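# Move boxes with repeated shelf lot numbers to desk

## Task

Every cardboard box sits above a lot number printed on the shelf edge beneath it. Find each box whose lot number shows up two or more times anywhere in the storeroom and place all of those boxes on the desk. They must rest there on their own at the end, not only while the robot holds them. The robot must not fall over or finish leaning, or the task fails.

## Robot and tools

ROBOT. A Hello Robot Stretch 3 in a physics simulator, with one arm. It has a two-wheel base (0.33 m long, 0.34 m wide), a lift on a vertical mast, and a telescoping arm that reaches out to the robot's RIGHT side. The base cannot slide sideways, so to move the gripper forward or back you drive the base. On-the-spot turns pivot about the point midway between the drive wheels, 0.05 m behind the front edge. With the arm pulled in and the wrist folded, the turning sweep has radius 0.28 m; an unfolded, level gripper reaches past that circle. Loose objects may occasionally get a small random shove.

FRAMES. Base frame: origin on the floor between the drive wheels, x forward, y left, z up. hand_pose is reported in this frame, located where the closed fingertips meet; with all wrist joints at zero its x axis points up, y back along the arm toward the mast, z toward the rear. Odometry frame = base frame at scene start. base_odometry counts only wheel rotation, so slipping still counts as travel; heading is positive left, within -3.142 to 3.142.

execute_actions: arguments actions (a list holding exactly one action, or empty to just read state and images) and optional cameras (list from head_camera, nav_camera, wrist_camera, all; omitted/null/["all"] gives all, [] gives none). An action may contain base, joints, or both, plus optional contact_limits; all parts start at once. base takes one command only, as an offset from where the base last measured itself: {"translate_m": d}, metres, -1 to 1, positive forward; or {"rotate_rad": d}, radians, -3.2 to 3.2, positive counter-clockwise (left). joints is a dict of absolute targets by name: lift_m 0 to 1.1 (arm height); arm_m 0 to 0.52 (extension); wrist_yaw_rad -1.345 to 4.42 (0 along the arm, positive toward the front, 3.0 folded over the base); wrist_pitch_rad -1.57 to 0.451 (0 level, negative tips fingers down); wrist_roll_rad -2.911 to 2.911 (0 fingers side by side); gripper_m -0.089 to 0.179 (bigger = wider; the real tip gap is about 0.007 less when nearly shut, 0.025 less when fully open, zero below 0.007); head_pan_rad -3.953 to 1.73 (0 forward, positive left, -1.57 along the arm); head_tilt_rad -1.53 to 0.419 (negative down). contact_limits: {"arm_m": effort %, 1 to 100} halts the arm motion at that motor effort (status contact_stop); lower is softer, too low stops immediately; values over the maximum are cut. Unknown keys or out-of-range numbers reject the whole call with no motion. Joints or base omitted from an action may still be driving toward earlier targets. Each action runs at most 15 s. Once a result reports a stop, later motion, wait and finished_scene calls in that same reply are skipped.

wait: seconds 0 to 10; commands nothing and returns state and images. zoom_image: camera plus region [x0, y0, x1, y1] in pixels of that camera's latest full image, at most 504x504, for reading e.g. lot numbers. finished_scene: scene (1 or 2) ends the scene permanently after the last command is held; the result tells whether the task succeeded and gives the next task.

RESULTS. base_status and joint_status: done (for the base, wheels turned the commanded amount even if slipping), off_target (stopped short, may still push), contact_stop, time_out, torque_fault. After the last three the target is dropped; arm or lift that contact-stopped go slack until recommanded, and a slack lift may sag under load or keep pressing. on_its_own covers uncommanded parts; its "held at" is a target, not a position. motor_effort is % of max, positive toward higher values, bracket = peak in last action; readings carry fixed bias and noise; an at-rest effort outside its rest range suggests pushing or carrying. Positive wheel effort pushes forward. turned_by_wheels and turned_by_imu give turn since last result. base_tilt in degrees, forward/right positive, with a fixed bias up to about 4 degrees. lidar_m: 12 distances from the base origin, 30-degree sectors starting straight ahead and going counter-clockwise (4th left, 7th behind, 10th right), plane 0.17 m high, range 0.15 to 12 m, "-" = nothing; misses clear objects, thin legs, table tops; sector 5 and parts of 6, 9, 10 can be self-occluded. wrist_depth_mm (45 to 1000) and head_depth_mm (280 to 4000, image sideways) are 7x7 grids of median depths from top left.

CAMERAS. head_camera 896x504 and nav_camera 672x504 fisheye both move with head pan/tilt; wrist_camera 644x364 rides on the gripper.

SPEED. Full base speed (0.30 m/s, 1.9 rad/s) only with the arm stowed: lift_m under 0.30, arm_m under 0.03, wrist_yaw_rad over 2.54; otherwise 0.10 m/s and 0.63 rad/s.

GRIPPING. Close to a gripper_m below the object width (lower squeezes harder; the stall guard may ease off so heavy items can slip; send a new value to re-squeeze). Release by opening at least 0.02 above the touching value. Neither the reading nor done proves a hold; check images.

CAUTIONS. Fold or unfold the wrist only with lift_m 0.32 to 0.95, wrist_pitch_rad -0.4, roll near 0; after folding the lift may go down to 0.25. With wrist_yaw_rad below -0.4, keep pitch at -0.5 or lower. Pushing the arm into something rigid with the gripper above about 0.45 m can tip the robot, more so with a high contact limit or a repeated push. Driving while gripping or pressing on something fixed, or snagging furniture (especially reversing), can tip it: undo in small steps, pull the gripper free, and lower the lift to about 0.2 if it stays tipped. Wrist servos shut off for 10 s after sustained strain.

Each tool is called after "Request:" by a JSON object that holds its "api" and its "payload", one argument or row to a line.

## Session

Request:
{"api": "execute_actions", "payload": {
  "actions": []
}}

Scene clock: 0.00 s.
base_odometry: x=+0.000 y=+0.000 heading=+0.000 (m, m, rad; odometry frame)
turned_by_wheels: +0.000 (rad since the last result)
turned_by_imu: +0.000 (rad since the last result)
base_tilt: forward=-2.1 right=+1.2 (deg)
lidar_m: 0.74 0.94 1.86 1.88 1.21 1.05 0.90 1.98 2.44 1.20 0.80 0.74
head_depth_mm: 658 658 660 661 665 665 669 / 682 683 684 686 689 691 691 / 708 711 711 713 713 719 719 / 735 736 739 741 742 744 746 / 769 767 770 775 773 778 778 / 796 801 805 808 807 813 814 / 833 838 841 843 845 848 849
base_status: not commanded
joint_positions: lift_m=+0.408 arm_m=+0.003 wrist_yaw_rad=+2.950 wrist_pitch_rad=-0.417 wrist_roll_rad=-0.013 gripper_m=+0.037 head_pan_rad=-0.007 head_tilt_rad=-0.020
joint_status: not commanded
motor_effort: left_wheel=+0 right_wheel=+0 lift_m=+29 arm_m=-1 wrist_yaw_rad=+0 wrist_pitch_rad=+7 wrist_roll_rad=+0 gripper_m=+0 head_pan_rad=+0 head_tilt_rad=+1 (%)
hand_pose: x=+0.0216 y=+0.0729 z=+0.4210 quat_wxyz=(+0.212, +0.698, +0.081, +0.679) (m; base frame)
wrist_depth_mm: - - - - - - - / - - - - - - - / - - - - - - - / 881 - 957 980 988 - - / 749 766 805 779 833 809 822 / 634 641 - 662 671 672 689 / 551 558 582 577 577 579 590
pictures: head_camera (sideways: a quarter turn clockwise sets it upright), nav_camera (sideways: a quarter turn counterclockwise sets it upright), wrist_camera
Images, in order (width x height): head_camera 896x504, nav_camera 672x504, wrist_camera 644x364.

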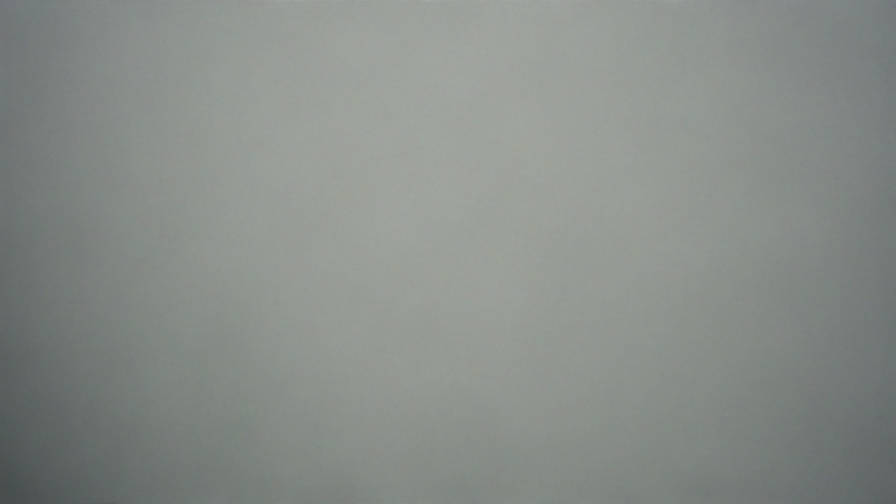

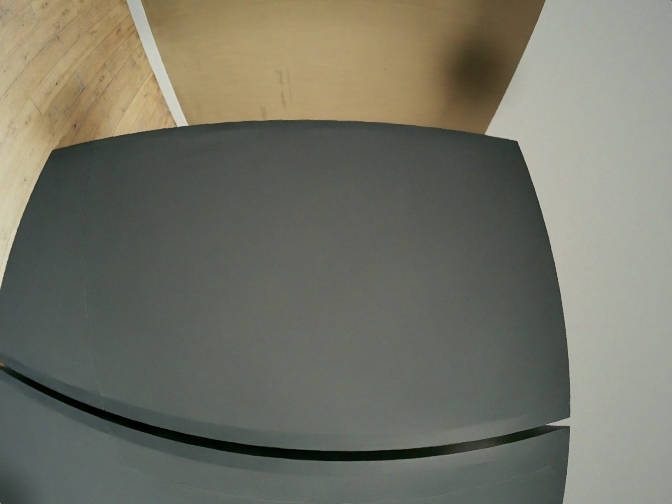

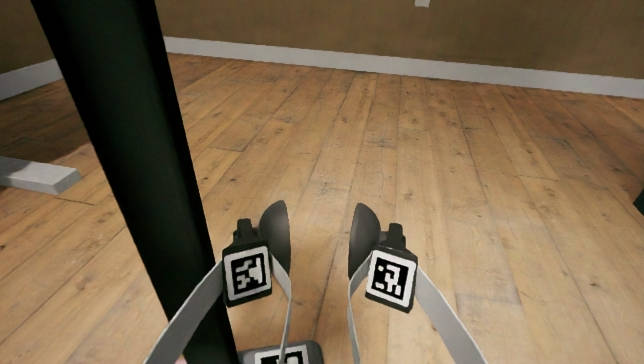

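Request:
{"api": "execute_actions", "payload": {
  "actions": [
    {"joints":{"head_pan_rad":-1.9,"head_tilt_rad":-0.3,"lift_m":0.28}}
  ],
  "cameras": ["head_camera","nav_camera"]
}}

Request:
{"api": "execute_actions", "payload": {
  "actions": [
    {"joints":{"head_pan_rad":-3.4,"head_tilt_rad":-0.5}}
  ],
  "cameras": ["nav_camera"]
}}

Scene clock: 8.37 s.
base_odometry: x=+0.000 y=+0.000 heading=+0.000 (m, m, rad; odometry frame)
turned_by_wheels: +0.000 (rad since the last result)
turned_by_imu: +0.000 (rad since the last result)
base_tilt: forward=-2.2 right=+1.5 (deg)
lidar_m: 0.74 0.94 1.86 1.88 1.20 1.05 0.90 1.99 2.44 1.20 0.80 0.74
head_depth_mm: 2516 2703 2786 2977 2698 2029 1574 / 2536 2719 2800 2978 2724 1998 1569 / 2511 2648 2578 2752 2710 2007 1556 / 2532 2686 2844 2996 2703 1975 1553 / 2566 2724 2849 3047 2729 1970 1537 / 2474 2514 2589 2656 2644 1960 1539 / 1936 1964 2031 2087 2147 1943 1529
base_status: not commanded
joint_positions: lift_m=+0.281 arm_m=+0.003 wrist_yaw_rad=+2.950 wrist_pitch_rad=-0.418 wrist_roll_rad=-0.013 gripper_m=+0.037 head_pan_rad=-1.893 head_tilt_rad=-0.296
joint_status: all done
motor_effort: left_wheel=+1(0) right_wheel=+0(0) lift_m=+12(23) arm_m=-1(1) wrist_yaw_rad=+1(0) wrist_pitch_rad=+8(8) wrist_roll_rad=+0(0) gripper_m=+1(0) head_pan_rad=-3(42) head_tilt_rad=-1(14) (%)
hand_pose: x=+0.0216 y=+0.0728 z=+0.2934 quat_wxyz=(+0.212, +0.698, +0.081, +0.679) (m; base frame)
wrist_depth_mm: - - - - - - - / - - - - - - - / 852 - 942 970 986 - - / 706 - 722 733 748 754 776 / 577 577 607 593 624 606 620 / 483 503 - 508 509 515 521 / - - - 434 438 441 444
pictures: head_camera (sideways: a quarter turn clockwise sets it upright), nav_camera (sideways: a quarter turn counterclockwise sets it upright)
Images, in order (width x height): head_camera 896x504, nav_camera 672x504.

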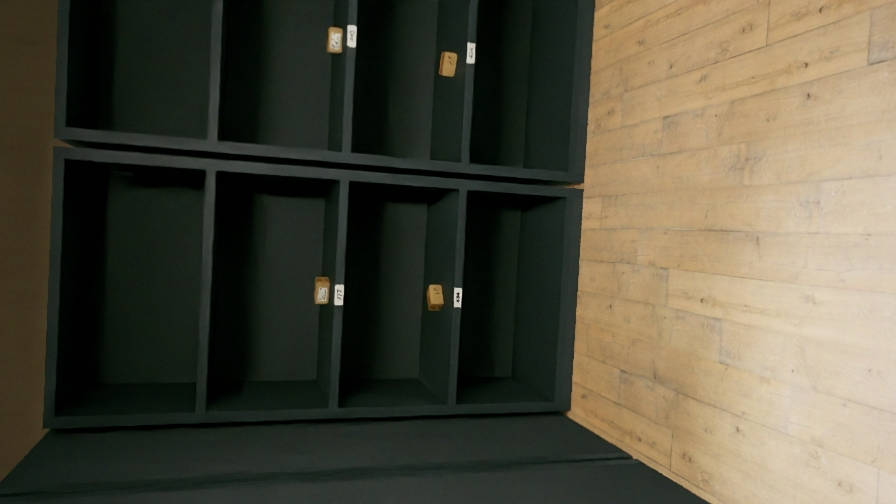

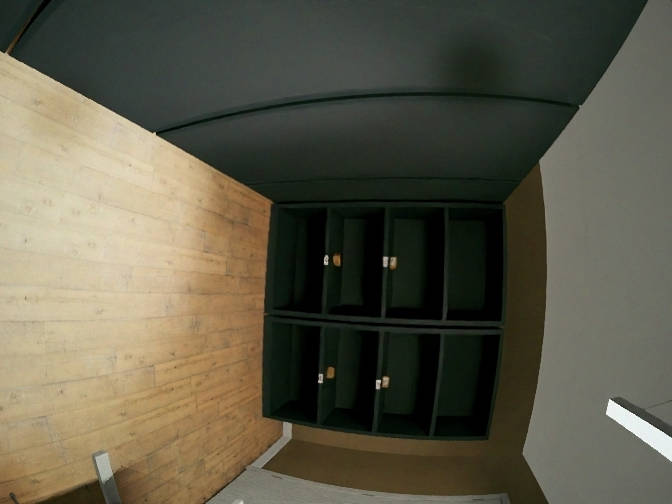

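Scene clock: 9.63 s.
base_odometry: x=+0.000 y=+0.000 heading=+0.000 (m, m, rad; odometry frame)
turned_by_wheels: +0.000 (rad since the last result)
turned_by_imu: +0.000 (rad since the last result)
base_tilt: forward=-1.9 right=+1.3 (deg)
lidar_m: 0.74 0.93 1.86 1.89 1.20 1.05 0.90 1.99 2.44 1.20 0.80 0.74
head_depth_mm: 1292 1400 1535 1271 1002 1600 1351 / 1300 1418 1555 1258 993 1629 1338 / 1324 1441 1557 1242 1028 1575 1338 / 1340 1454 1578 1225 1017 1605 1329 / 1353 1476 1593 1214 1180 1555 1315 / 1371 1495 1605 1195 1794 1583 1310 / 1389 1517 1617 1185 1791 1573 1306
base_status: not commanded
joint_positions: lift_m=+0.281 arm_m=+0.003 wrist_yaw_rad=+2.950 wrist_pitch_rad=-0.418 wrist_roll_rad=-0.013 gripper_m=+0.037 head_pan_rad=-3.393 head_tilt_rad=-0.494
joint_status: all done
motor_effort: left_wheel=+1(0) right_wheel=+0(0) lift_m=+12(13) arm_m=+0(1) wrist_yaw_rad=+0(1) wrist_pitch_rad=+8(8) wrist_roll_rad=+1(0) gripper_m=+0(1) head_pan_rad=-3(40) head_tilt_rad=-2(13) (%)
hand_pose: x=+0.0216 y=+0.0728 z=+0.2934 quat_wxyz=(+0.212, +0.698, +0.081, +0.679) (m; base frame)
wrist_depth_mm: - - - - - - - / - - - - - - - / 856 - 942 970 980 996 - / 695 - 725 730 753 769 779 / 569 572 620 597 625 620 625 / 485 504 - 510 512 511 521 / - - - 436 435 443 449
pictures: nav_camera (sideways: a quarter turn counterclockwise sets it upright)
Images, in order (width x height): nav_camera 672x504.

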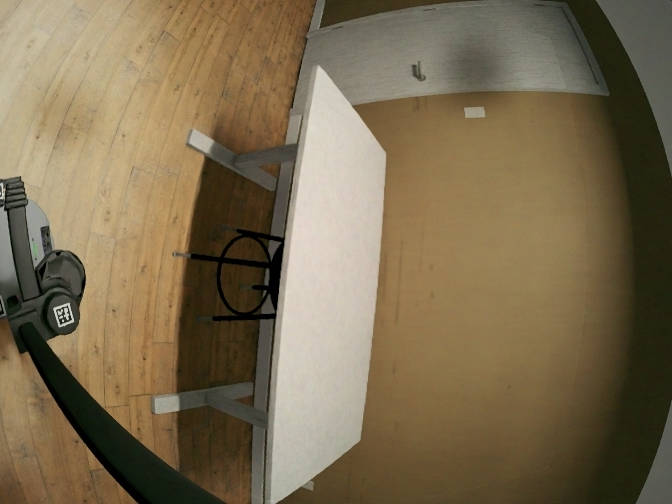

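Need zooms.

Request:
{"api": "execute_actions", "payload": {
  "actions": [
    {"joints":{"head_pan_rad":-2.0,"head_tilt_rad":-0.3}}
  ],
  "cameras": ["head_camera"]
}}

Request:
{"api": "zoom_image", "payload": {
  "camera": "head_camera",
  "region": [300, 60, 500, 180]
}}

Request:
{"api": "zoom_image", "payload": {
  "camera": "head_camera",
  "region": [290, 310, 490, 430]
}}

Scene clock: 15.43 s.
base_odometry: x=+0.000 y=+0.000 heading=+0.000 (m, m, rad; odometry frame)
turned_by_wheels: +0.000 (rad since the last result)
turned_by_imu: +0.000 (rad since the last result)
base_tilt: forward=-2.1 right=+1.2 (deg)
lidar_m: 0.75 0.94 1.86 1.88 1.20 1.05 0.90 1.98 2.45 1.20 0.80 0.74
head_depth_mm: 2600 2718 2789 2915 2759 1998 1560 / 2571 2732 2916 3085 2772 1986 1549 / 2562 2769 2883 3026 2691 1959 1535 / 2448 2464 2815 2867 2664 1944 1523 / 2543 2684 2855 3003 2643 1939 1519 / 2505 2675 2823 2963 2645 1941 1534 / 2458 2588 2703 2674 2610 1897 1509
base_status: not commanded
joint_positions: lift_m=+0.281 arm_m=+0.003 wrist_yaw_rad=+2.950 wrist_pitch_rad=-0.418 wrist_roll_rad=-0.013 gripper_m=+0.037 head_pan_rad=-2.007 head_tilt_rad=-0.310
joint_status: all done
motor_effort: left_wheel=+0(0) right_wheel=+0(0) lift_m=+12(12) arm_m=-1(1) wrist_yaw_rad=+1(0) wrist_pitch_rad=+7(8) wrist_roll_rad=+0(1) gripper_m=+0(0) head_pan_rad=+3(38) head_tilt_rad=+3(14) (%)
hand_pose: x=+0.0216 y=+0.0728 z=+0.2934 quat_wxyz=(+0.212, +0.698, +0.081, +0.679) (m; base frame)
wrist_depth_mm: - - - - - - - / - - - - - - - / 854 - 945 959 980 - - / 692 - 732 737 752 759 782 / 574 577 610 599 631 614 624 / 487 501 - 512 512 518 518 / - - - 434 435 444 446
pictures: head_camera (sideways: a quarter turn clockwise sets it upright)
Images, in order (width x height): head_camera 896x504.

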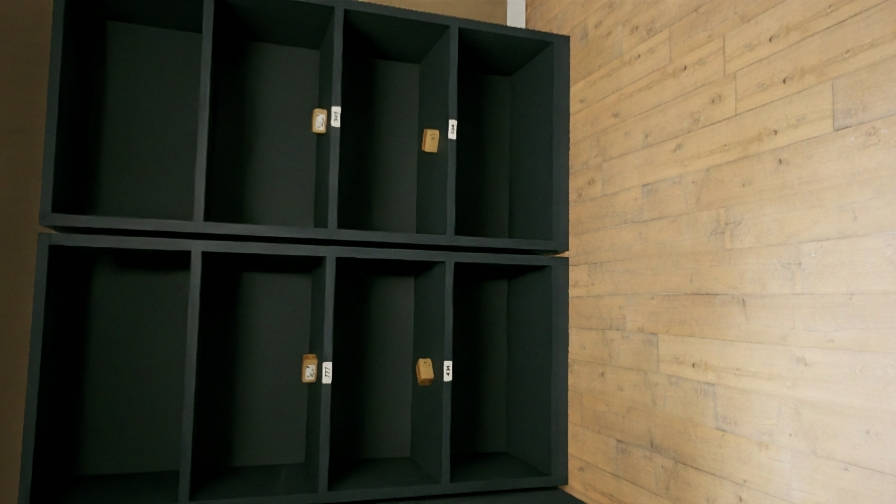

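Region (300, 60, 500, 180) of head_camera's 896x504 image, scaled by 2.520, with more detail than that image has; it fills the top 302 rows of this view, and the rest is white.

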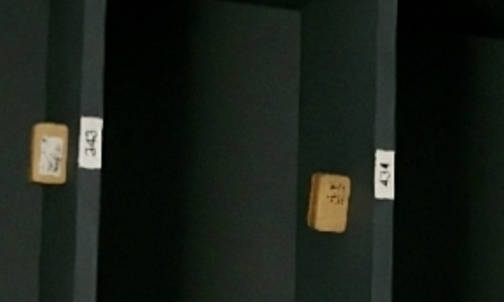

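Region (290, 310, 490, 430) of head_camera's 896x504 image, scaled by 2.520, with more detail than that image has; it fills the top 302 rows of this view, and the rest is white.

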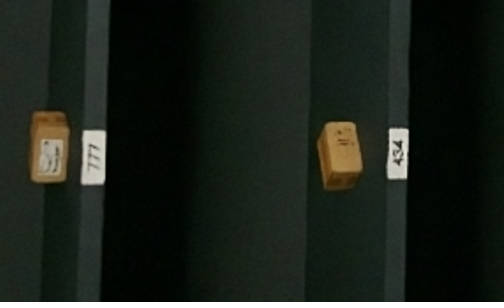

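Request:
{"api": "execute_actions", "payload": {
  "actions": [
    {"base":{"rotate_rad":1.19},"joints":{"head_pan_rad":-1.57,"head_tilt_rad":-0.8}}
  ],
  "cameras": []
}}

Request:
{"api": "execute_actions", "payload": {
  "actions": [
    {"base":{"translate_m":1.0}}
  ],
  "cameras": []
}}

Request:
{"api": "execute_actions", "payload": {
  "actions": [
    {"base":{"translate_m":0.3}}
  ],
  "cameras": ["nav_camera"]
}}

Scene clock: 27.60 s.
base_odometry: x=+0.000 y=+0.000 heading=+1.190 (m, m, rad; odometry frame)
turned_by_wheels: +1.190 (rad since the last result)
turned_by_imu: +1.182 (rad since the last result)
base_tilt: forward=-2.2 right=+1.3 (deg)
lidar_m: 1.86 1.94 1.20 0.90 1.64 2.25 2.45 1.02 0.76 0.74 0.77 1.07
head_depth_mm: 622 711 831 993 1248 1347 1179 / 623 709 829 997 1244 1338 1174 / 644 725 849 1026 1249 1332 1165 / 623 711 832 997 1251 1314 1165 / 623 713 830 999 1256 1311 1152 / 625 711 831 998 1257 1311 1149 / 626 713 831 1003 1256 1300 1136
base_status: done
joint_positions: lift_m=+0.281 arm_m=+0.003 wrist_yaw_rad=+2.950 wrist_pitch_rad=-0.418 wrist_roll_rad=-0.013 gripper_m=+0.037 head_pan_rad=-1.577 head_tilt_rad=-0.791
joint_status: all done
motor_effort: left_wheel=-3(12) right_wheel=+2(7) lift_m=+12(13) arm_m=-1(1) wrist_yaw_rad=+0(0) wrist_pitch_rad=+8(7) wrist_roll_rad=+0(0) gripper_m=+1(0) head_pan_rad=+3(29) head_tilt_rad=-3(20) (%)
hand_pose: x=+0.0216 y=+0.0728 z=+0.2934 quat_wxyz=(+0.212, +0.698, +0.081, +0.679) (m; base frame)
wrist_depth_mm: - - - - - - - / - - - - - - - / 898 - 945 965 969 996 - / 695 - 726 735 744 766 770 / 574 576 608 590 632 619 626 / 486 500 - 511 510 513 522 / - - - 439 438 446 442
pictures: none
No camera images: the call's "cameras" was empty. Leave "cameras" out to get every camera's image.

Scene clock: 32.63 s.
base_odometry: x=+0.372 y=+0.928 heading=+1.190 (m, m, rad; odometry frame)
turned_by_wheels: +0.000 (rad since the last result)
turned_by_imu: +0.004 (rad since the last result)
base_tilt: forward=-2.0 right=+1.3 (deg)
lidar_m: 0.86 0.90 1.25 1.54 1.60 1.46 2.71 1.05 0.79 0.78 1.19 0.89
head_depth_mm: 643 735 857 1025 1285 1351 1181 / 763 768 860 1029 1283 1336 1174 / 1957 2175 1286 1198 1344 1321 1165 / 2003 2280 2280 1826 1525 1321 1160 / 1984 2288 2232 1807 1520 1306 1153 / 2001 2252 2225 1805 1503 1305 1144 / 2005 2283 2209 1789 1502 1299 1142
base_status: done
joint_positions: lift_m=+0.281 arm_m=+0.003 wrist_yaw_rad=+2.950 wrist_pitch_rad=-0.418 wrist_roll_rad=-0.013 gripper_m=+0.037 head_pan_rad=-1.577 head_tilt_rad=-0.791
joint_status: not commanded
motor_effort: left_wheel=-3(10) right_wheel=+1(7) lift_m=+13(13) arm_m=+0(1) wrist_yaw_rad=+0(0) wrist_pitch_rad=+8(8) wrist_roll_rad=+0(0) gripper_m=+0(0) head_pan_rad=+3(3) head_tilt_rad=-3(3) (%)
hand_pose: x=+0.0216 y=+0.0728 z=+0.2933 quat_wxyz=(+0.212, +0.698, +0.081, +0.679) (m; base frame)
wrist_depth_mm: - - - - - - 865 / - - - - - - 872 / 843 - 928 963 982 996 867 / 699 - 723 742 742 765 774 / 573 574 612 601 625 609 618 / 487 501 - 513 507 515 521 / - - - 436 436 445 447
pictures: none
No camera images: the call's "cameras" was empty. Leave "cameras" out to get every camera's image.

Scene clock: 35.47 s.
base_odometry: x=+0.483 y=+1.207 heading=+1.190 (m, m, rad; odometry frame)
turned_by_wheels: +0.000 (rad since the last result)
turned_by_imu: +0.001 (rad since the last result)
base_tilt: forward=-2.0 right=+1.3 (deg)
lidar_m: 0.56 0.58 0.81 1.53 1.60 1.70 2.73 1.06 0.90 1.97 0.77 0.57
head_depth_mm: 1982 2241 1346 1315 1363 1345 1184 / 1983 2261 2331 1863 1553 1339 1172 / 2007 2281 2315 1838 1539 1329 1167 / 1981 2289 2261 1831 1527 1328 1163 / 2008 2285 2230 1809 1522 1309 1156 / 2011 2274 2244 1790 1504 1308 1146 / 1732 1776 1828 1726 1497 1291 1141
base_status: done
joint_positions: lift_m=+0.281 arm_m=+0.003 wrist_yaw_rad=+2.950 wrist_pitch_rad=-0.418 wrist_roll_rad=-0.013 gripper_m=+0.037 head_pan_rad=-1.577 head_tilt_rad=-0.791
joint_status: not commanded
motor_effort: left_wheel=-3(10) right_wheel=+1(7) lift_m=+14(13) arm_m=-2(2) wrist_yaw_rad=+1(1) wrist_pitch_rad=+8(8) wrist_roll_rad=+0(0) gripper_m=+0(0) head_pan_rad=+3(3) head_tilt_rad=-3(3) (%)
hand_pose: x=+0.0216 y=+0.0727 z=+0.2933 quat_wxyz=(+0.212, +0.698, +0.081, +0.679) (m; base frame)
wrist_depth_mm: - - - - - 778 553 / - - - - - 783 558 / 902 - 960 955 991 779 567 / 698 - 728 735 751 722 564 / 572 578 606 595 624 618 558 / 485 504 - 514 508 516 514 / - - - 436 440 442 445
pictures: nav_camera (sideways: a quarter turn counterclockwise sets it upright)
Images, in order (width x height): nav_camera 672x504.

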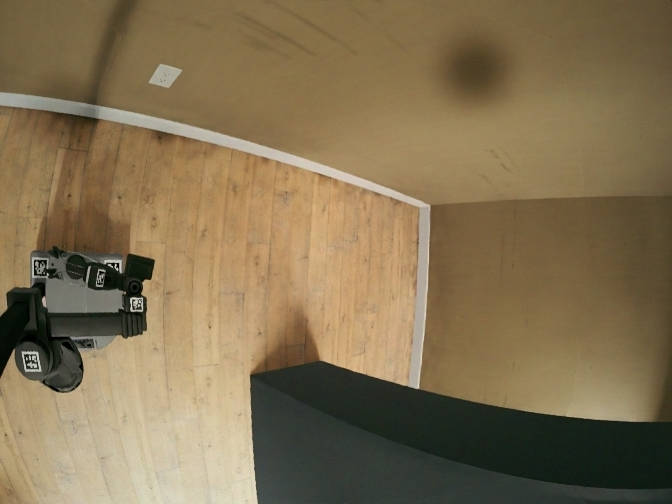

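Request:
{"api": "execute_actions", "payload": {
  "actions": [
    {"base":{"rotate_rad":-1.605}}
  ],
  "cameras": []
}}

Request:
{"api": "execute_actions", "payload": {
  "actions": [
    {"base":{"translate_m":1.0}}
  ],
  "cameras": []
}}

Request:
{"api": "execute_actions", "payload": {
  "actions": [
    {"base":{"translate_m":0.81}}
  ],
  "cameras": []
}}

Request:
{"api": "execute_actions", "payload": {
  "actions": [
    {"base":{"rotate_rad":-1.585}}
  ],
  "cameras": []
}}

Request:
{"api": "execute_actions", "payload": {
  "actions": [
    {"base":{"translate_m":0.9}}
  ],
  "cameras": ["head_camera"]
}}

Request:
{"api": "execute_actions", "payload": {
  "actions": [
    {"base":{"translate_m":0.9}}
  ],
  "cameras": ["head_camera"]
}}

Request:
{"api": "execute_actions", "payload": {
  "actions": [
    {"base":{"translate_m":0.9}}
  ],
  "cameras": ["head_camera"]
}}

Request:
{"api": "execute_actions", "payload": {
  "actions": [
    {"base":{"translate_m":0.4},"joints":{"head_pan_rad":-1.05}}
  ],
  "cameras": ["head_camera"]
}}

Scene clock: 46.23 s.
base_odometry: x=+0.483 y=+1.207 heading=-0.415 (m, m, rad; odometry frame)
turned_by_wheels: -1.605 (rad since the last result)
turned_by_imu: -1.594 (rad since the last result)
base_tilt: forward=-2.2 right=+1.3 (deg)
lidar_m: 2.23 0.80 0.58 0.56 0.58 0.78 1.53 1.32 1.60 3.16 1.10 0.90
head_depth_mm: 3866 3159 2363 1885 1570 1352 1184 / 3706 3071 2317 1873 1560 1336 1174 / 3661 3032 2303 1868 1548 1328 1165 / 3594 2993 2278 1836 1527 1319 1161 / 3702 2935 2240 1814 1517 1307 1150 / 3568 2928 2218 1794 1505 1310 1152 / 2793 2644 2203 1798 1506 1294 1142
base_status: done
joint_positions: lift_m=+0.281 arm_m=+0.003 wrist_yaw_rad=+2.950 wrist_pitch_rad=-0.418 wrist_roll_rad=-0.013 gripper_m=+0.037 head_pan_rad=-1.577 head_tilt_rad=-0.791
joint_status: not commanded
motor_effort: left_wheel=+3(17) right_wheel=-1(5) lift_m=+13(13) arm_m=-1(1) wrist_yaw_rad=+0(0) wrist_pitch_rad=+8(8) wrist_roll_rad=+1(0) gripper_m=+1(0) head_pan_rad=+3(3) head_tilt_rad=-3(3) (%)
hand_pose: x=+0.0216 y=+0.0727 z=+0.2933 quat_wxyz=(+0.212, +0.698, +0.081, +0.679) (m; base frame)
wrist_depth_mm: 491 516 538 567 599 634 666 / 530 - 585 618 664 698 748 / 577 - 648 685 719 791 835 / 617 - 691 710 746 765 780 / 569 577 610 600 623 617 624 / 484 506 - 512 512 516 515 / - - - 433 436 442 448
pictures: none
No camera images: the call's "cameras" was empty. Leave "cameras" out to get every camera's image.

Scene clock: 51.27 s.
base_odometry: x=+1.399 y=+0.803 heading=-0.415 (m, m, rad; odometry frame)
turned_by_wheels: +0.000 (rad since the last result)
turned_by_imu: +0.004 (rad since the last result)
base_tilt: forward=-2.2 right=+1.4 (deg)
lidar_m: 1.23 0.81 0.59 0.56 0.59 0.79 2.17 2.21 0.48 0.46 0.48 1.29
head_depth_mm: 377 431 504 643 1567 1351 1178 / 376 429 503 603 759 1313 1172 / 375 429 500 602 754 1011 1166 / 374 427 499 600 751 1002 1155 / 374 427 498 598 750 1001 1152 / 373 425 497 595 747 996 1147 / 372 426 496 595 743 1269 1140
base_status: done
joint_positions: lift_m=+0.281 arm_m=+0.003 wrist_yaw_rad=+2.950 wrist_pitch_rad=-0.418 wrist_roll_rad=-0.013 gripper_m=+0.037 head_pan_rad=-1.577 head_tilt_rad=-0.791
joint_status: not commanded
motor_effort: left_wheel=+2(16) right_wheel=-1(3) lift_m=+14(13) arm_m=-2(1) wrist_yaw_rad=+1(1) wrist_pitch_rad=+8(8) wrist_roll_rad=+1(0) gripper_m=+1(0) head_pan_rad=+3(3) head_tilt_rad=-3(3) (%)
hand_pose: x=+0.0216 y=+0.0727 z=+0.2933 quat_wxyz=(+0.212, +0.698, +0.081, +0.679) (m; base frame)
wrist_depth_mm: 492 526 543 571 606 642 676 / 536 - 592 632 667 705 756 / 588 - 653 690 737 787 856 / 638 - 692 720 745 767 780 / 567 577 612 593 630 613 623 / 486 505 - 511 511 513 519 / - - - 435 437 443 448
pictures: none
No camera images: the call's "cameras" was empty. Leave "cameras" out to get every camera's image.

Scene clock: 55.77 s.
base_odometry: x=+2.140 y=+0.477 heading=-0.415 (m, m, rad; odometry frame)
turned_by_wheels: +0.000 (rad since the last result)
turned_by_imu: +0.003 (rad since the last result)
base_tilt: forward=-2.2 right=+1.4 (deg)
lidar_m: 0.42 0.44 0.59 0.57 0.59 0.80 2.21 0.75 1.46 1.65 0.60 0.44
head_depth_mm: 2044 1895 1672 1766 1530 1354 1185 / 2791 2468 2279 1882 1555 1338 1175 / 3741 3060 2320 1844 1549 1327 1161 / 3756 3007 2265 1834 1541 1318 1158 / 3673 2975 2256 1830 1521 1309 1155 / 2345 2387 2133 1816 1508 1298 1149 / 1454 1481 1502 1536 1431 1289 1135
base_status: done
joint_positions: lift_m=+0.281 arm_m=+0.003 wrist_yaw_rad=+2.950 wrist_pitch_rad=-0.418 wrist_roll_rad=-0.013 gripper_m=+0.037 head_pan_rad=-1.577 head_tilt_rad=-0.791
joint_status: not commanded
motor_effort: left_wheel=+2(16) right_wheel=-1(3) lift_m=+12(13) arm_m=-2(1) wrist_yaw_rad=+1(0) wrist_pitch_rad=+8(8) wrist_roll_rad=+0(0) gripper_m=+1(1) head_pan_rad=+3(3) head_tilt_rad=-3(3) (%)
hand_pose: x=+0.0216 y=+0.0727 z=+0.2933 quat_wxyz=(+0.212, +0.698, +0.081, +0.679) (m; base frame)
wrist_depth_mm: 501 527 546 576 608 559 410 / 541 - 596 631 663 571 411 / 594 - 654 704 735 578 417 / 634 - 687 728 749 585 426 / 574 575 610 597 628 567 429 / 482 503 - 511 509 512 424 / - - - 434 436 442 422
pictures: none
No camera images: the call's "cameras" was empty. Leave "cameras" out to get every camera's image.

Scene clock: 57.97 s.
base_odometry: x=+2.140 y=+0.477 heading=-2.000 (m, m, rad; odometry frame)
turned_by_wheels: -1.585 (rad since the last result)
turned_by_imu: -1.574 (rad since the last result)
base_tilt: forward=-2.1 right=+1.2 (deg)
lidar_m: 1.77 0.61 0.44 0.42 0.43 0.59 0.57 0.59 0.79 2.05 0.75 1.45
head_depth_mm: 1498 1479 1460 1447 1444 1323 1178 / 2093 2054 2037 1814 1546 1334 1174 / 3002 2899 2297 1847 1550 1326 1166 / 3065 2978 2273 1829 1531 1322 1158 / 3006 2929 2256 1809 1531 1305 1150 / 2995 2912 2230 1806 1515 1301 1146 / 2977 2809 2207 1793 1505 1299 1139
base_status: done
joint_positions: lift_m=+0.281 arm_m=+0.003 wrist_yaw_rad=+2.950 wrist_pitch_rad=-0.418 wrist_roll_rad=-0.013 gripper_m=+0.037 head_pan_rad=-1.577 head_tilt_rad=-0.791
joint_status: not commanded
motor_effort: left_wheel=+4(17) right_wheel=-2(5) lift_m=+13(13) arm_m=-1(1) wrist_yaw_rad=-1(1) wrist_pitch_rad=+8(8) wrist_roll_rad=+0(1) gripper_m=+0(1) head_pan_rad=+3(3) head_tilt_rad=-3(3) (%)
hand_pose: x=+0.0216 y=+0.0727 z=+0.2933 quat_wxyz=(+0.212, +0.698, +0.081, +0.679) (m; base frame)
wrist_depth_mm: 372 394 410 436 462 490 522 / 403 - 453 473 512 544 588 / 442 - 494 533 565 610 661 / 483 - 547 582 614 674 719 / 522 538 578 596 624 616 624 / 485 504 - 513 514 512 522 / - - - 434 438 445 446
pictures: none
No camera images: the call's "cameras" was empty. Leave "cameras" out to get every camera's image.

Scene clock: 62.67 s.
base_odometry: x=+1.765 y=-0.342 heading=-2.000 (m, m, rad; odometry frame)
turned_by_wheels: +0.000 (rad since the last result)
turned_by_imu: +0.003 (rad since the last result)
base_tilt: forward=-2.1 right=+1.3 (deg)
lidar_m: 1.81 0.63 0.46 0.44 0.45 0.61 1.47 1.52 0.71 1.03 0.72 1.44
head_depth_mm: 885 709 1003 1030 1014 1317 1181 / 882 699 1201 1084 1247 1303 1178 / 877 689 1195 1078 1360 1301 1169 / 874 678 1188 1065 1350 1284 1159 / 857 669 1181 1028 1329 1276 1153 / 855 661 1174 1051 1332 1270 1138 / 856 650 1162 1041 1327 1261 1144
base_status: done
joint_positions: lift_m=+0.281 arm_m=+0.003 wrist_yaw_rad=+2.950 wrist_pitch_rad=-0.418 wrist_roll_rad=-0.013 gripper_m=+0.037 head_pan_rad=-1.577 head_tilt_rad=-0.791
joint_status: not commanded
motor_effort: left_wheel=+2(16) right_wheel=-1(3) lift_m=+13(14) arm_m=-1(2) wrist_yaw_rad=+0(0) wrist_pitch_rad=+8(8) wrist_roll_rad=+0(0) gripper_m=+0(0) head_pan_rad=+3(3) head_tilt_rad=-3(3) (%)
hand_pose: x=+0.0216 y=+0.0727 z=+0.2933 quat_wxyz=(+0.212, +0.698, +0.081, +0.679) (m; base frame)
wrist_depth_mm: 386 413 430 451 476 508 538 / 420 - 469 497 528 557 609 / 460 - 515 546 586 625 684 / 507 - 565 604 646 695 732 / 539 558 598 597 628 610 625 / 481 502 - 511 509 513 520 / - - - 438 438 443 444
pictures: head_camera (sideways: a quarter turn clockwise sets it upright)
Images, in order (width x height): head_camera 896x504.

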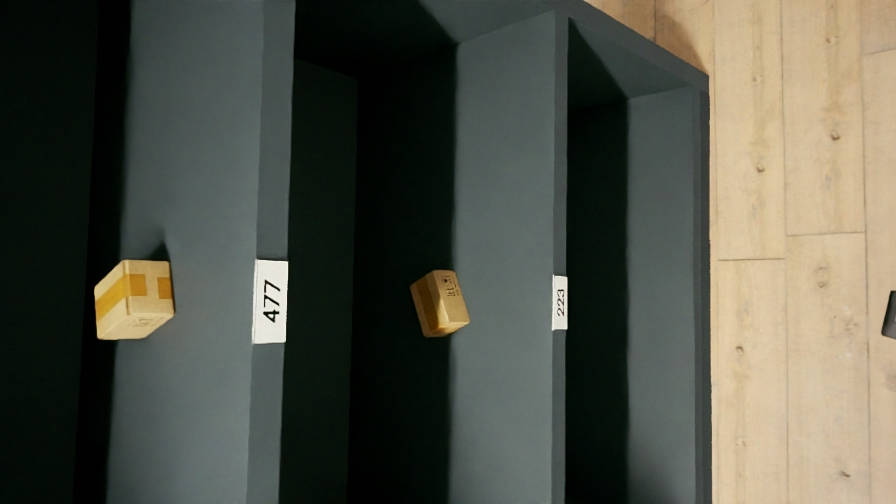

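Scene clock: 67.37 s.
base_odometry: x=+1.391 y=-1.160 heading=-2.000 (m, m, rad; odometry frame)
turned_by_wheels: +0.000 (rad since the last result)
turned_by_imu: +0.003 (rad since the last result)
base_tilt: forward=-2.1 right=+1.4 (deg)
lidar_m: 1.84 0.65 0.47 0.45 0.47 0.63 1.68 1.43 0.68 1.02 0.73 0.79
head_depth_mm: 871 710 876 968 982 1288 1179 / 869 699 1173 1087 1145 1279 1177 / 866 690 1174 1073 1353 1285 1167 / 862 651 1174 1059 1346 1274 1161 / 857 613 1166 1041 1338 1262 1159 / 842 661 1168 1052 1333 1249 1148 / 841 652 1154 1044 1324 1243 1136
base_status: done
joint_positions: lift_m=+0.281 arm_m=+0.003 wrist_yaw_rad=+2.950 wrist_pitch_rad=-0.418 wrist_roll_rad=-0.013 gripper_m=+0.037 head_pan_rad=-1.577 head_tilt_rad=-0.791
joint_status: not commanded
motor_effort: left_wheel=+2(15) right_wheel=-1(4) lift_m=+13(13) arm_m=-2(2) wrist_yaw_rad=+0(1) wrist_pitch_rad=+8(8) wrist_roll_rad=+0(1) gripper_m=+1(0) head_pan_rad=+3(3) head_tilt_rad=-3(3) (%)
hand_pose: x=+0.0216 y=+0.0727 z=+0.2933 quat_wxyz=(+0.212, +0.698, +0.081, +0.679) (m; base frame)
wrist_depth_mm: 398 427 441 466 488 521 554 / 433 - 479 510 546 577 621 / 473 - 527 568 607 648 701 / 519 - 580 618 664 699 741 / 544 556 608 595 628 610 625 / 487 504 - 512 513 518 520 / - - - 437 435 444 446
pictures: head_camera (sideways: a quarter turn clockwise sets it upright)
Images, in order (width x height): head_camera 896x504.

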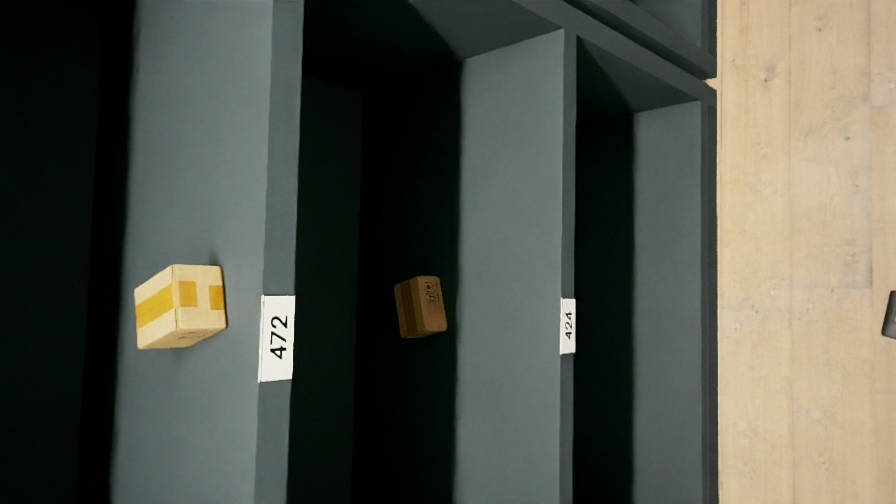

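Scene clock: 72.07 s.
base_odometry: x=+1.017 y=-1.979 heading=-2.000 (m, m, rad; odometry frame)
turned_by_wheels: +0.000 (rad since the last result)
turned_by_imu: +0.003 (rad since the last result)
base_tilt: forward=-2.0 right=+1.3 (deg)
lidar_m: 1.49 0.66 0.48 0.46 0.48 0.65 1.75 1.39 0.65 1.00 0.75 0.79
head_depth_mm: 858 710 803 885 958 1289 1181 / 859 700 1078 1078 975 1260 1174 / 856 687 1163 1074 968 1281 1161 / 854 679 1155 1064 963 1267 1165 / 851 637 1156 1015 952 1256 1155 / 843 629 1149 1042 945 1256 1151 / 835 652 1150 1037 938 1250 1144
base_status: done
joint_positions: lift_m=+0.281 arm_m=+0.003 wrist_yaw_rad=+2.950 wrist_pitch_rad=-0.418 wrist_roll_rad=-0.013 gripper_m=+0.037 head_pan_rad=-1.577 head_tilt_rad=-0.791
joint_status: not commanded
motor_effort: left_wheel=+1(14) right_wheel=-1(4) lift_m=+13(13) arm_m=-2(1) wrist_yaw_rad=+0(1) wrist_pitch_rad=+8(8) wrist_roll_rad=+0(0) gripper_m=+1(0) head_pan_rad=+3(3) head_tilt_rad=-3(3) (%)
hand_pose: x=+0.0216 y=+0.0727 z=+0.2933 quat_wxyz=(+0.212, +0.698, +0.081, +0.679) (m; base frame)
wrist_depth_mm: 407 437 446 472 502 527 562 / 443 - 490 523 553 588 629 / 480 - 537 573 615 657 708 / 529 - 591 630 677 714 743 / 552 567 612 595 629 614 620 / 486 505 - 506 516 512 526 / - - - 436 437 443 446
pictures: head_camera (sideways: a quarter turn clockwise sets it upright)
Images, in order (width x height): head_camera 896x504.

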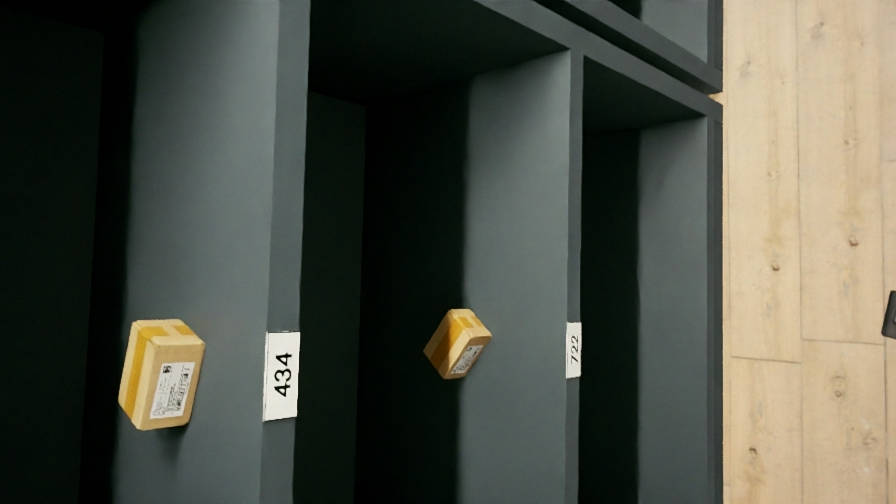

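Scene clock: 75.07 s.
base_odometry: x=+0.850 y=-2.342 heading=-2.000 (m, m, rad; odometry frame)
turned_by_wheels: +0.000 (rad since the last result)
turned_by_imu: +0.001 (rad since the last result)
base_tilt: forward=-1.9 right=+1.4 (deg)
lidar_m: 1.08 0.67 0.48 0.46 0.48 0.65 1.77 0.92 1.04 0.56 0.57 1.13
head_depth_mm: 456 508 579 1095 914 1245 1148 / 474 538 612 763 912 1262 1169 / 899 661 649 785 932 1232 1166 / 935 683 1235 1069 1352 1275 1160 / 958 699 1291 1052 1431 1305 1151 / 943 721 1295 1087 1417 1297 1142 / 915 752 1280 1132 1452 1299 1138
base_status: done
joint_positions: lift_m=+0.281 arm_m=+0.003 wrist_yaw_rad=+2.950 wrist_pitch_rad=-0.418 wrist_roll_rad=-0.013 gripper_m=+0.037 head_pan_rad=-1.057 head_tilt_rad=-0.791
joint_status: all done
motor_effort: left_wheel=+2(14) right_wheel=-1(4) lift_m=+13(13) arm_m=-1(1) wrist_yaw_rad=-1(0) wrist_pitch_rad=+8(8) wrist_roll_rad=+0(0) gripper_m=+0(1) head_pan_rad=+3(32) head_tilt_rad=-3(3) (%)
hand_pose: x=+0.0216 y=+0.0727 z=+0.2933 quat_wxyz=(+0.212, +0.698, +0.082, +0.679) (m; base frame)
wrist_depth_mm: 409 436 453 475 507 529 565 / 444 - 494 520 549 589 629 / 491 - 543 583 619 658 714 / 530 - 595 637 675 708 755 / 552 568 610 599 624 616 621 / 484 503 - 508 510 513 516 / - - - 435 437 441 446
pictures: head_camera (sideways: a quarter turn clockwise sets it upright)
Images, in order (width x height): head_camera 896x504.

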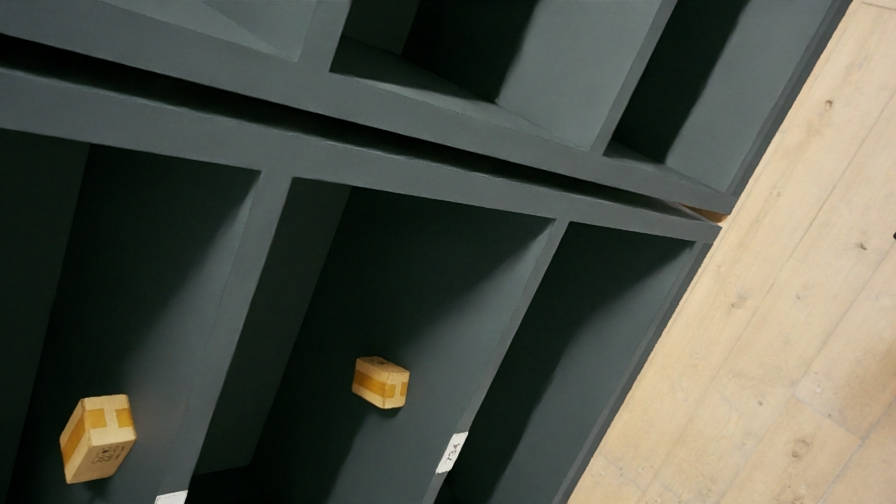

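Request:
{"api": "execute_actions", "payload": {
  "actions": [
    {"joints":{"head_pan_rad":-0.75,"head_tilt_rad":-0.65,"lift_m":0.9}}
  ],
  "cameras": ["head_camera"]
}}

Scene clock: 83.67 s.
base_odometry: x=+0.850 y=-2.342 heading=-2.000 (m, m, rad; odometry frame)
turned_by_wheels: +0.000 (rad since the last result)
turned_by_imu: -0.001 (rad since the last result)
base_tilt: forward=-2.1 right=+1.3 (deg)
lidar_m: 1.08 0.67 0.48 0.46 0.48 0.65 1.77 0.93 1.04 0.56 0.57 1.13
head_depth_mm: 929 977 697 1172 741 810 918 / 1003 1038 719 1251 1016 915 1086 / 1092 1028 754 1273 1009 1341 1201 / 1191 934 1466 1249 1100 1352 1215 / 1135 984 1434 1246 1554 1398 1213 / 1048 1048 1290 1349 1583 1407 1210 / 970 1071 1211 1377 1536 1394 1196
base_status: not commanded
joint_positions: lift_m=+0.899 arm_m=+0.003 wrist_yaw_rad=+2.950 wrist_pitch_rad=-0.418 wrist_roll_rad=-0.013 gripper_m=+0.037 head_pan_rad=-0.757 head_tilt_rad=-0.656
joint_status: all done
motor_effort: left_wheel=+2(1) right_wheel=+0(1) lift_m=+40(41) arm_m=-1(1) wrist_yaw_rad=-1(1) wrist_pitch_rad=+8(8) wrist_roll_rad=+0(0) gripper_m=+0(1) head_pan_rad=+3(27) head_tilt_rad=+2(12) (%)
hand_pose: x=+0.0216 y=+0.0727 z=+0.9119 quat_wxyz=(+0.212, +0.698, +0.082, +0.679) (m; base frame)
wrist_depth_mm: 409 437 451 477 501 535 562 / 448 - 494 524 559 592 632 / 491 - 546 582 619 657 709 / 536 - 605 641 704 750 819 / 588 621 669 734 796 879 981 / 662 703 - 848 963 - - / 772 810 934 989 - - -
pictures: head_camera (sideways: a quarter turn clockwise sets it upright)
Images, in order (width x height): head_camera 896x504.

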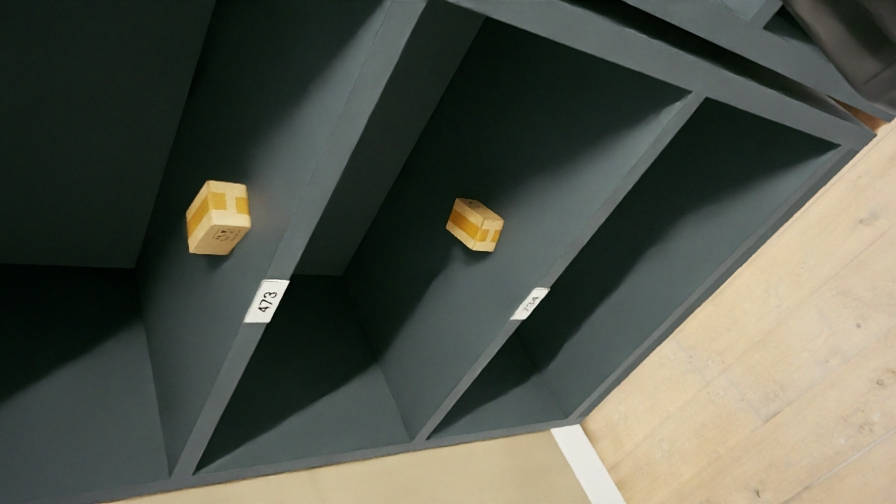

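Request:
{"api": "zoom_image", "payload": {
  "camera": "head_camera",
  "region": [480, 260, 580, 340]
}}

Region (480, 260, 580, 340) of head_camera's 896x504 image, scaled by 5.040, with more detail than that image has; it fills the top 403 rows of this view, and the rest is white.

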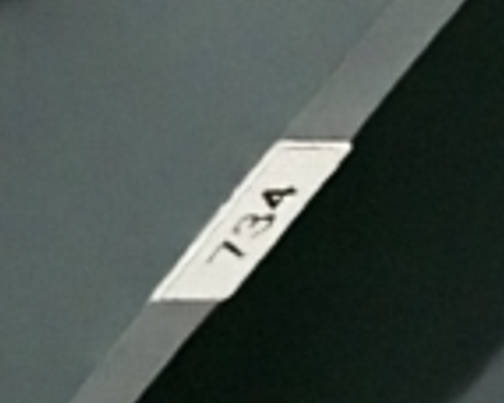

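Request:
{"api": "execute_actions", "payload": {
  "actions": [
    {"base":{"translate_m":-0.19},"joints":{"wrist_yaw_rad":-0.3,"wrist_pitch_rad":-0.35,"gripper_m":0.175,"head_pan_rad":-1.57}}
  ],
  "cameras": []
}}

Request:
{"api": "execute_actions", "payload": {
  "actions": [
    {"joints":{"lift_m":1.02,"arm_m":0.08}}
  ],
  "cameras": []
}}

Request:
{"api": "execute_actions", "payload": {
  "actions": [
    {"joints":{"arm_m":0.22},"contact_limits":{"arm_m":12}}
  ],
  "cameras": ["wrist_camera"]
}}

Scene clock: 95.83 s.
base_odometry: x=+0.929 y=-2.169 heading=-2.000 (m, m, rad; odometry frame)
turned_by_wheels: +0.000 (rad since the last result)
turned_by_imu: -0.001 (rad since the last result)
base_tilt: forward=-2.2 right=+1.3 (deg)
lidar_m: 1.28 0.66 0.48 0.46 0.48 0.65 1.76 0.79 0.78 1.01 0.62 1.33
head_depth_mm: 847 924 692 1200 1051 - - / 844 915 667 1189 1030 - - / 843 909 667 1181 1036 - - / 841 907 666 1177 998 - - / 841 906 658 1177 989 1263 1183 / 840 904 649 1168 981 1258 1178 / 838 888 640 1020 954 996 1156
base_status: done
joint_positions: lift_m=+0.899 arm_m=+0.003 wrist_yaw_rad=-0.298 wrist_pitch_rad=-0.373 wrist_roll_rad=-0.013 gripper_m=+0.175 head_pan_rad=-1.563 head_tilt_rad=-0.656
joint_status: all done
motor_effort: left_wheel=+2(6) right_wheel=-1(3) lift_m=+39(39) arm_m=-1(1) wrist_yaw_rad=-1(1) wrist_pitch_rad=+11(12) wrist_roll_rad=+0(0) gripper_m=+0(100) head_pan_rad=-3(41) head_tilt_rad=+2(2) (%)
hand_pose: x=-0.0891 y=-0.3672 z=+0.9222 quat_wxyz=(+0.673, +0.028, -0.702, -0.233) (m; base frame)
wrist_depth_mm: 304 314 336 361 390 424 412 / 256 271 726 800 782 569 456 / 663 737 808 897 898 614 514 / 656 805 873 938 887 627 920 / 609 759 767 775 781 691 794 / 543 620 631 638 641 705 - / 512 535 540 581 992 876 -
pictures: none
No camera images: the call's "cameras" was empty. Leave "cameras" out to get every camera's image.

Scene clock: 97.77 s.
base_odometry: x=+0.929 y=-2.169 heading=-2.000 (m, m, rad; odometry frame)
turned_by_wheels: +0.000 (rad since the last result)
turned_by_imu: +0.000 (rad since the last result)
base_tilt: forward=-2.0 right=+1.2 (deg)
lidar_m: 1.27 0.66 0.48 0.46 0.48 0.65 1.76 0.79 0.78 1.00 0.62 1.33
head_depth_mm: 845 - - - - 1298 1204 / 846 908 - - - 1291 1199 / 841 920 - - 932 1287 1195 / 840 914 - - - 1282 1182 / 840 907 661 1171 990 1269 1185 / 839 902 650 1170 981 1260 1174 / 835 890 641 1016 954 996 1153
base_status: not commanded
joint_positions: lift_m=+1.019 arm_m=+0.080 wrist_yaw_rad=-0.299 wrist_pitch_rad=-0.372 wrist_roll_rad=-0.013 gripper_m=+0.175 head_pan_rad=-1.563 head_tilt_rad=-0.656
joint_status: all done
motor_effort: left_wheel=+1(1) right_wheel=+0(1) lift_m=+40(39) arm_m=+2(3) wrist_yaw_rad=+0(1) wrist_pitch_rad=+10(11) wrist_roll_rad=+0(0) gripper_m=+0(1) head_pan_rad=-3(3) head_tilt_rad=+2(2) (%)
hand_pose: x=-0.0893 y=-0.4444 z=+1.0425 quat_wxyz=(+0.673, +0.027, -0.702, -0.233) (m; base frame)
wrist_depth_mm: 534 570 615 661 707 578 440 / 550 585 615 639 655 562 446 / 396 401 383 390 430 442 427 / 300 304 309 316 338 369 460 / 248 264 288 886 920 674 513 / - 768 772 795 805 746 789 / 606 669 665 663 680 682 -
pictures: none
No camera images: the call's "cameras" was empty. Leave "cameras" out to get every camera's image.

Scene clock: 100.07 s.
base_odometry: x=+0.929 y=-2.169 heading=-2.000 (m, m, rad; odometry frame)
turned_by_wheels: +0.000 (rad since the last result)
turned_by_imu: +0.000 (rad since the last result)
base_tilt: forward=-2.2 right=+1.3 (deg)
lidar_m: 1.28 0.66 0.48 0.46 0.48 0.65 1.76 0.79 0.78 1.00 0.62 1.32
head_depth_mm: 839 - 663 1200 1024 1291 1201 / 833 - - 1189 1017 1294 1199 / 832 - - 1177 983 1280 1199 / 841 902 - 1176 996 1277 1192 / 840 909 657 1171 990 1271 1186 / 840 904 649 1169 984 1259 1181 / 837 889 641 1015 951 1002 1146
base_status: not commanded
joint_positions: lift_m=+1.019 arm_m=+0.220 wrist_yaw_rad=-0.299 wrist_pitch_rad=-0.372 wrist_roll_rad=-0.013 gripper_m=+0.175 head_pan_rad=-1.563 head_tilt_rad=-0.655
joint_status: all done
motor_effort: left_wheel=+1(2) right_wheel=+0(0) lift_m=+40(39) arm_m=+2(3) wrist_yaw_rad=-1(0) wrist_pitch_rad=+11(10) wrist_roll_rad=+0(1) gripper_m=+0(0) head_pan_rad=-3(4) head_tilt_rad=+2(2) (%)
contact_limits: arm_m 12 (drawing in: default 18, maximum 29; extending or still: default 23, maximum 38)
hand_pose: x=-0.0893 y=-0.5844 z=+1.0425 quat_wxyz=(+0.673, +0.027, -0.702, -0.233) (m; base frame)
wrist_depth_mm: 422 451 484 529 572 573 438 / 448 483 515 557 598 563 447 / 389 398 409 295 427 443 422 / 298 302 292 261 319 326 330 / 245 248 245 250 255 266 261 / - 203 206 207 211 206 239 / 171 174 176 178 190 617 493
pictures: wrist_camera
Images, in order (width x height): wrist_camera 644x364.

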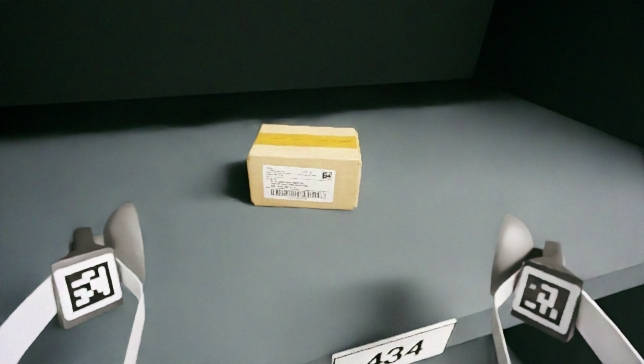

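Request:
{"api": "execute_actions", "payload": {
  "actions": [
    {"base":{"translate_m":-0.019},"joints":{"arm_m":0.325,"lift_m":1.006},"contact_limits":{"arm_m":12}}
  ],
  "cameras": ["wrist_camera"]
}}

Scene clock: 106.80 s.
base_odometry: x=+0.937 y=-2.152 heading=-2.000 (m, m, rad; odometry frame)
turned_by_wheels: +0.000 (rad since the last result)
turned_by_imu: +0.000 (rad since the last result)
base_tilt: forward=-2.0 right=+1.2 (deg)
lidar_m: 1.29 0.66 0.48 0.46 0.48 0.65 1.76 0.79 0.77 1.01 0.63 1.35
head_depth_mm: 846 - 630 1202 1025 1274 1204 / 832 923 652 1187 1017 1289 1197 / 830 - 630 1180 980 1282 1195 / 840 922 611 1179 995 1279 1181 / 839 909 657 1174 988 1266 1184 / 842 902 648 1173 984 1259 1185 / 840 890 642 1084 956 1061 1150
base_status: done
joint_positions: lift_m=+1.007 arm_m=+0.325 wrist_yaw_rad=-0.299 wrist_pitch_rad=-0.372 wrist_roll_rad=-0.013 gripper_m=+0.175 head_pan_rad=-1.563 head_tilt_rad=-0.655
joint_status: all done
motor_effort: left_wheel=+1(4) right_wheel=-1(4) lift_m=+13(34) arm_m=+1(1) wrist_yaw_rad=+0(0) wrist_pitch_rad=+10(10) wrist_roll_rad=+1(0) gripper_m=+1(1) head_pan_rad=-3(3) head_tilt_rad=+2(2) (%)
contact_limits: arm_m 12 (drawing in: default 18, maximum 29; extending or still: default 23, maximum 38)
hand_pose: x=-0.0894 y=-0.6894 z=+1.0299 quat_wxyz=(+0.673, +0.027, -0.702, -0.233) (m; base frame)
wrist_depth_mm: 338 359 387 421 459 497 417 / 361 391 419 459 496 523 427 / 360 367 375 385 396 405 404 / 274 279 282 195 295 299 307 / 225 228 168 156 217 247 241 / - 187 178 168 182 189 199 / 157 161 162 164 166 167 165
pictures: wrist_camera
Images, in order (width x height): wrist_camera 644x364.

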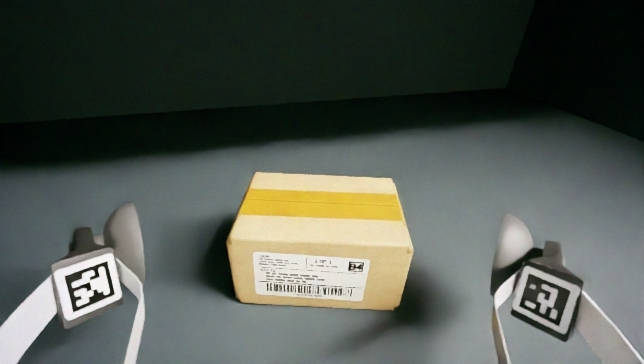

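Request:
{"api": "execute_actions", "payload": {
  "actions": [
    {"joints":{"arm_m":0.34},"contact_limits":{"arm_m":12}}
  ],
  "cameras": []
}}

Request:
{"api": "execute_actions", "payload": {
  "actions": [
    {"joints":{"gripper_m":0.05}}
  ],
  "cameras": ["wrist_camera"]
}}

Scene clock: 112.53 s.
base_odometry: x=+0.937 y=-2.152 heading=-2.000 (m, m, rad; odometry frame)
turned_by_wheels: +0.000 (rad since the last result)
turned_by_imu: +0.000 (rad since the last result)
base_tilt: forward=-2.1 right=+1.3 (deg)
lidar_m: 1.29 0.66 0.48 0.46 0.48 0.65 1.76 0.79 0.77 1.00 0.63 1.35
head_depth_mm: 846 - 645 1203 1025 1273 1202 / 832 912 655 1195 1017 1289 1200 / 828 - 642 1176 983 1282 1197 / 841 917 611 1172 992 1273 1191 / 842 908 658 1172 990 1267 1180 / 839 902 647 1171 987 1265 1178 / 837 892 641 1086 955 1058 1151
base_status: not commanded
joint_positions: lift_m=+1.007 arm_m=+0.340 wrist_yaw_rad=-0.299 wrist_pitch_rad=-0.372 wrist_roll_rad=-0.013 gripper_m=+0.175 head_pan_rad=-1.563 head_tilt_rad=-0.655
joint_status: all done
motor_effort: left_wheel=+1(1) right_wheel=+0(0) lift_m=+12(13) arm_m=+2(1) wrist_yaw_rad=+1(0) wrist_pitch_rad=+10(10) wrist_roll_rad=+1(0) gripper_m=+0(0) head_pan_rad=-3(4) head_tilt_rad=+2(2) (%)
contact_limits: arm_m 12 (drawing in: default 18, maximum 29; extending or still: default 23, maximum 38)
hand_pose: x=-0.0894 y=-0.7044 z=+1.0299 quat_wxyz=(+0.673, +0.027, -0.702, -0.233) (m; base frame)
wrist_depth_mm: 327 348 377 408 441 486 420 / 349 375 404 438 484 517 425 / 359 369 379 385 394 406 405 / 273 278 282 288 293 299 304 / 226 229 210 156 171 245 241 / - 187 176 147 149 188 200 / 157 160 162 160 162 167 165
pictures: none
No camera images: the call's "cameras" was empty. Leave "cameras" out to get every camera's image.

Scene clock: 114.27 s.
base_odometry: x=+0.937 y=-2.152 heading=-2.000 (m, m, rad; odometry frame)
turned_by_wheels: +0.000 (rad since the last result)
turned_by_imu: +0.000 (rad since the last result)
base_tilt: forward=-2.0 right=+1.4 (deg)
lidar_m: 1.29 0.66 0.48 0.46 0.48 0.65 1.76 0.79 0.77 1.00 0.63 1.35
head_depth_mm: 847 - 644 1203 1027 1268 1198 / 835 906 668 1190 1018 1297 1196 / 832 - 641 1179 984 1287 1193 / 842 907 611 1176 995 1272 1187 / 839 905 658 1172 990 1270 1182 / 839 903 648 1173 985 1258 1176 / 837 892 639 1084 956 1061 1159
base_status: not commanded
joint_positions: lift_m=+1.007 arm_m=+0.340 wrist_yaw_rad=-0.300 wrist_pitch_rad=-0.372 wrist_roll_rad=-0.013 gripper_m=+0.051 head_pan_rad=-1.563 head_tilt_rad=-0.655
joint_status: all done
motor_effort: left_wheel=+0(1) right_wheel=+0(1) lift_m=+13(13) arm_m=+1(1) wrist_yaw_rad=+2(0) wrist_pitch_rad=+11(10) wrist_roll_rad=+0(0) gripper_m=-23(100) head_pan_rad=-3(3) head_tilt_rad=+2(1) (%)
hand_pose: x=-0.0895 y=-0.7043 z=+1.0298 quat_wxyz=(+0.672, +0.027, -0.702, -0.233) (m; base frame)
wrist_depth_mm: 327 348 374 406 439 480 417 / 349 375 404 440 489 520 425 / 359 366 375 385 393 404 404 / 273 279 282 289 293 299 305 / 220 224 157 155 163 238 240 / 185 192 148 143 141 197 199 / 159 160 161 158 161 167 169
pictures: wrist_camera
Images, in order (width x height): wrist_camera 644x364.

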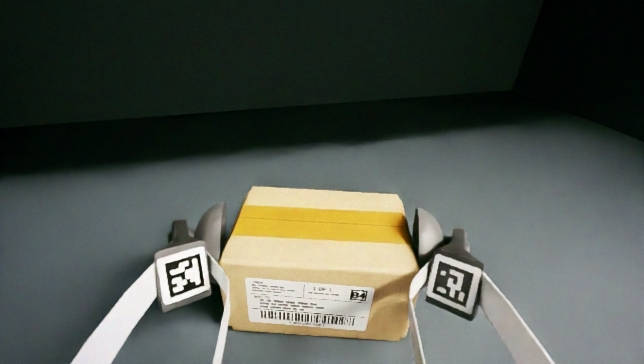

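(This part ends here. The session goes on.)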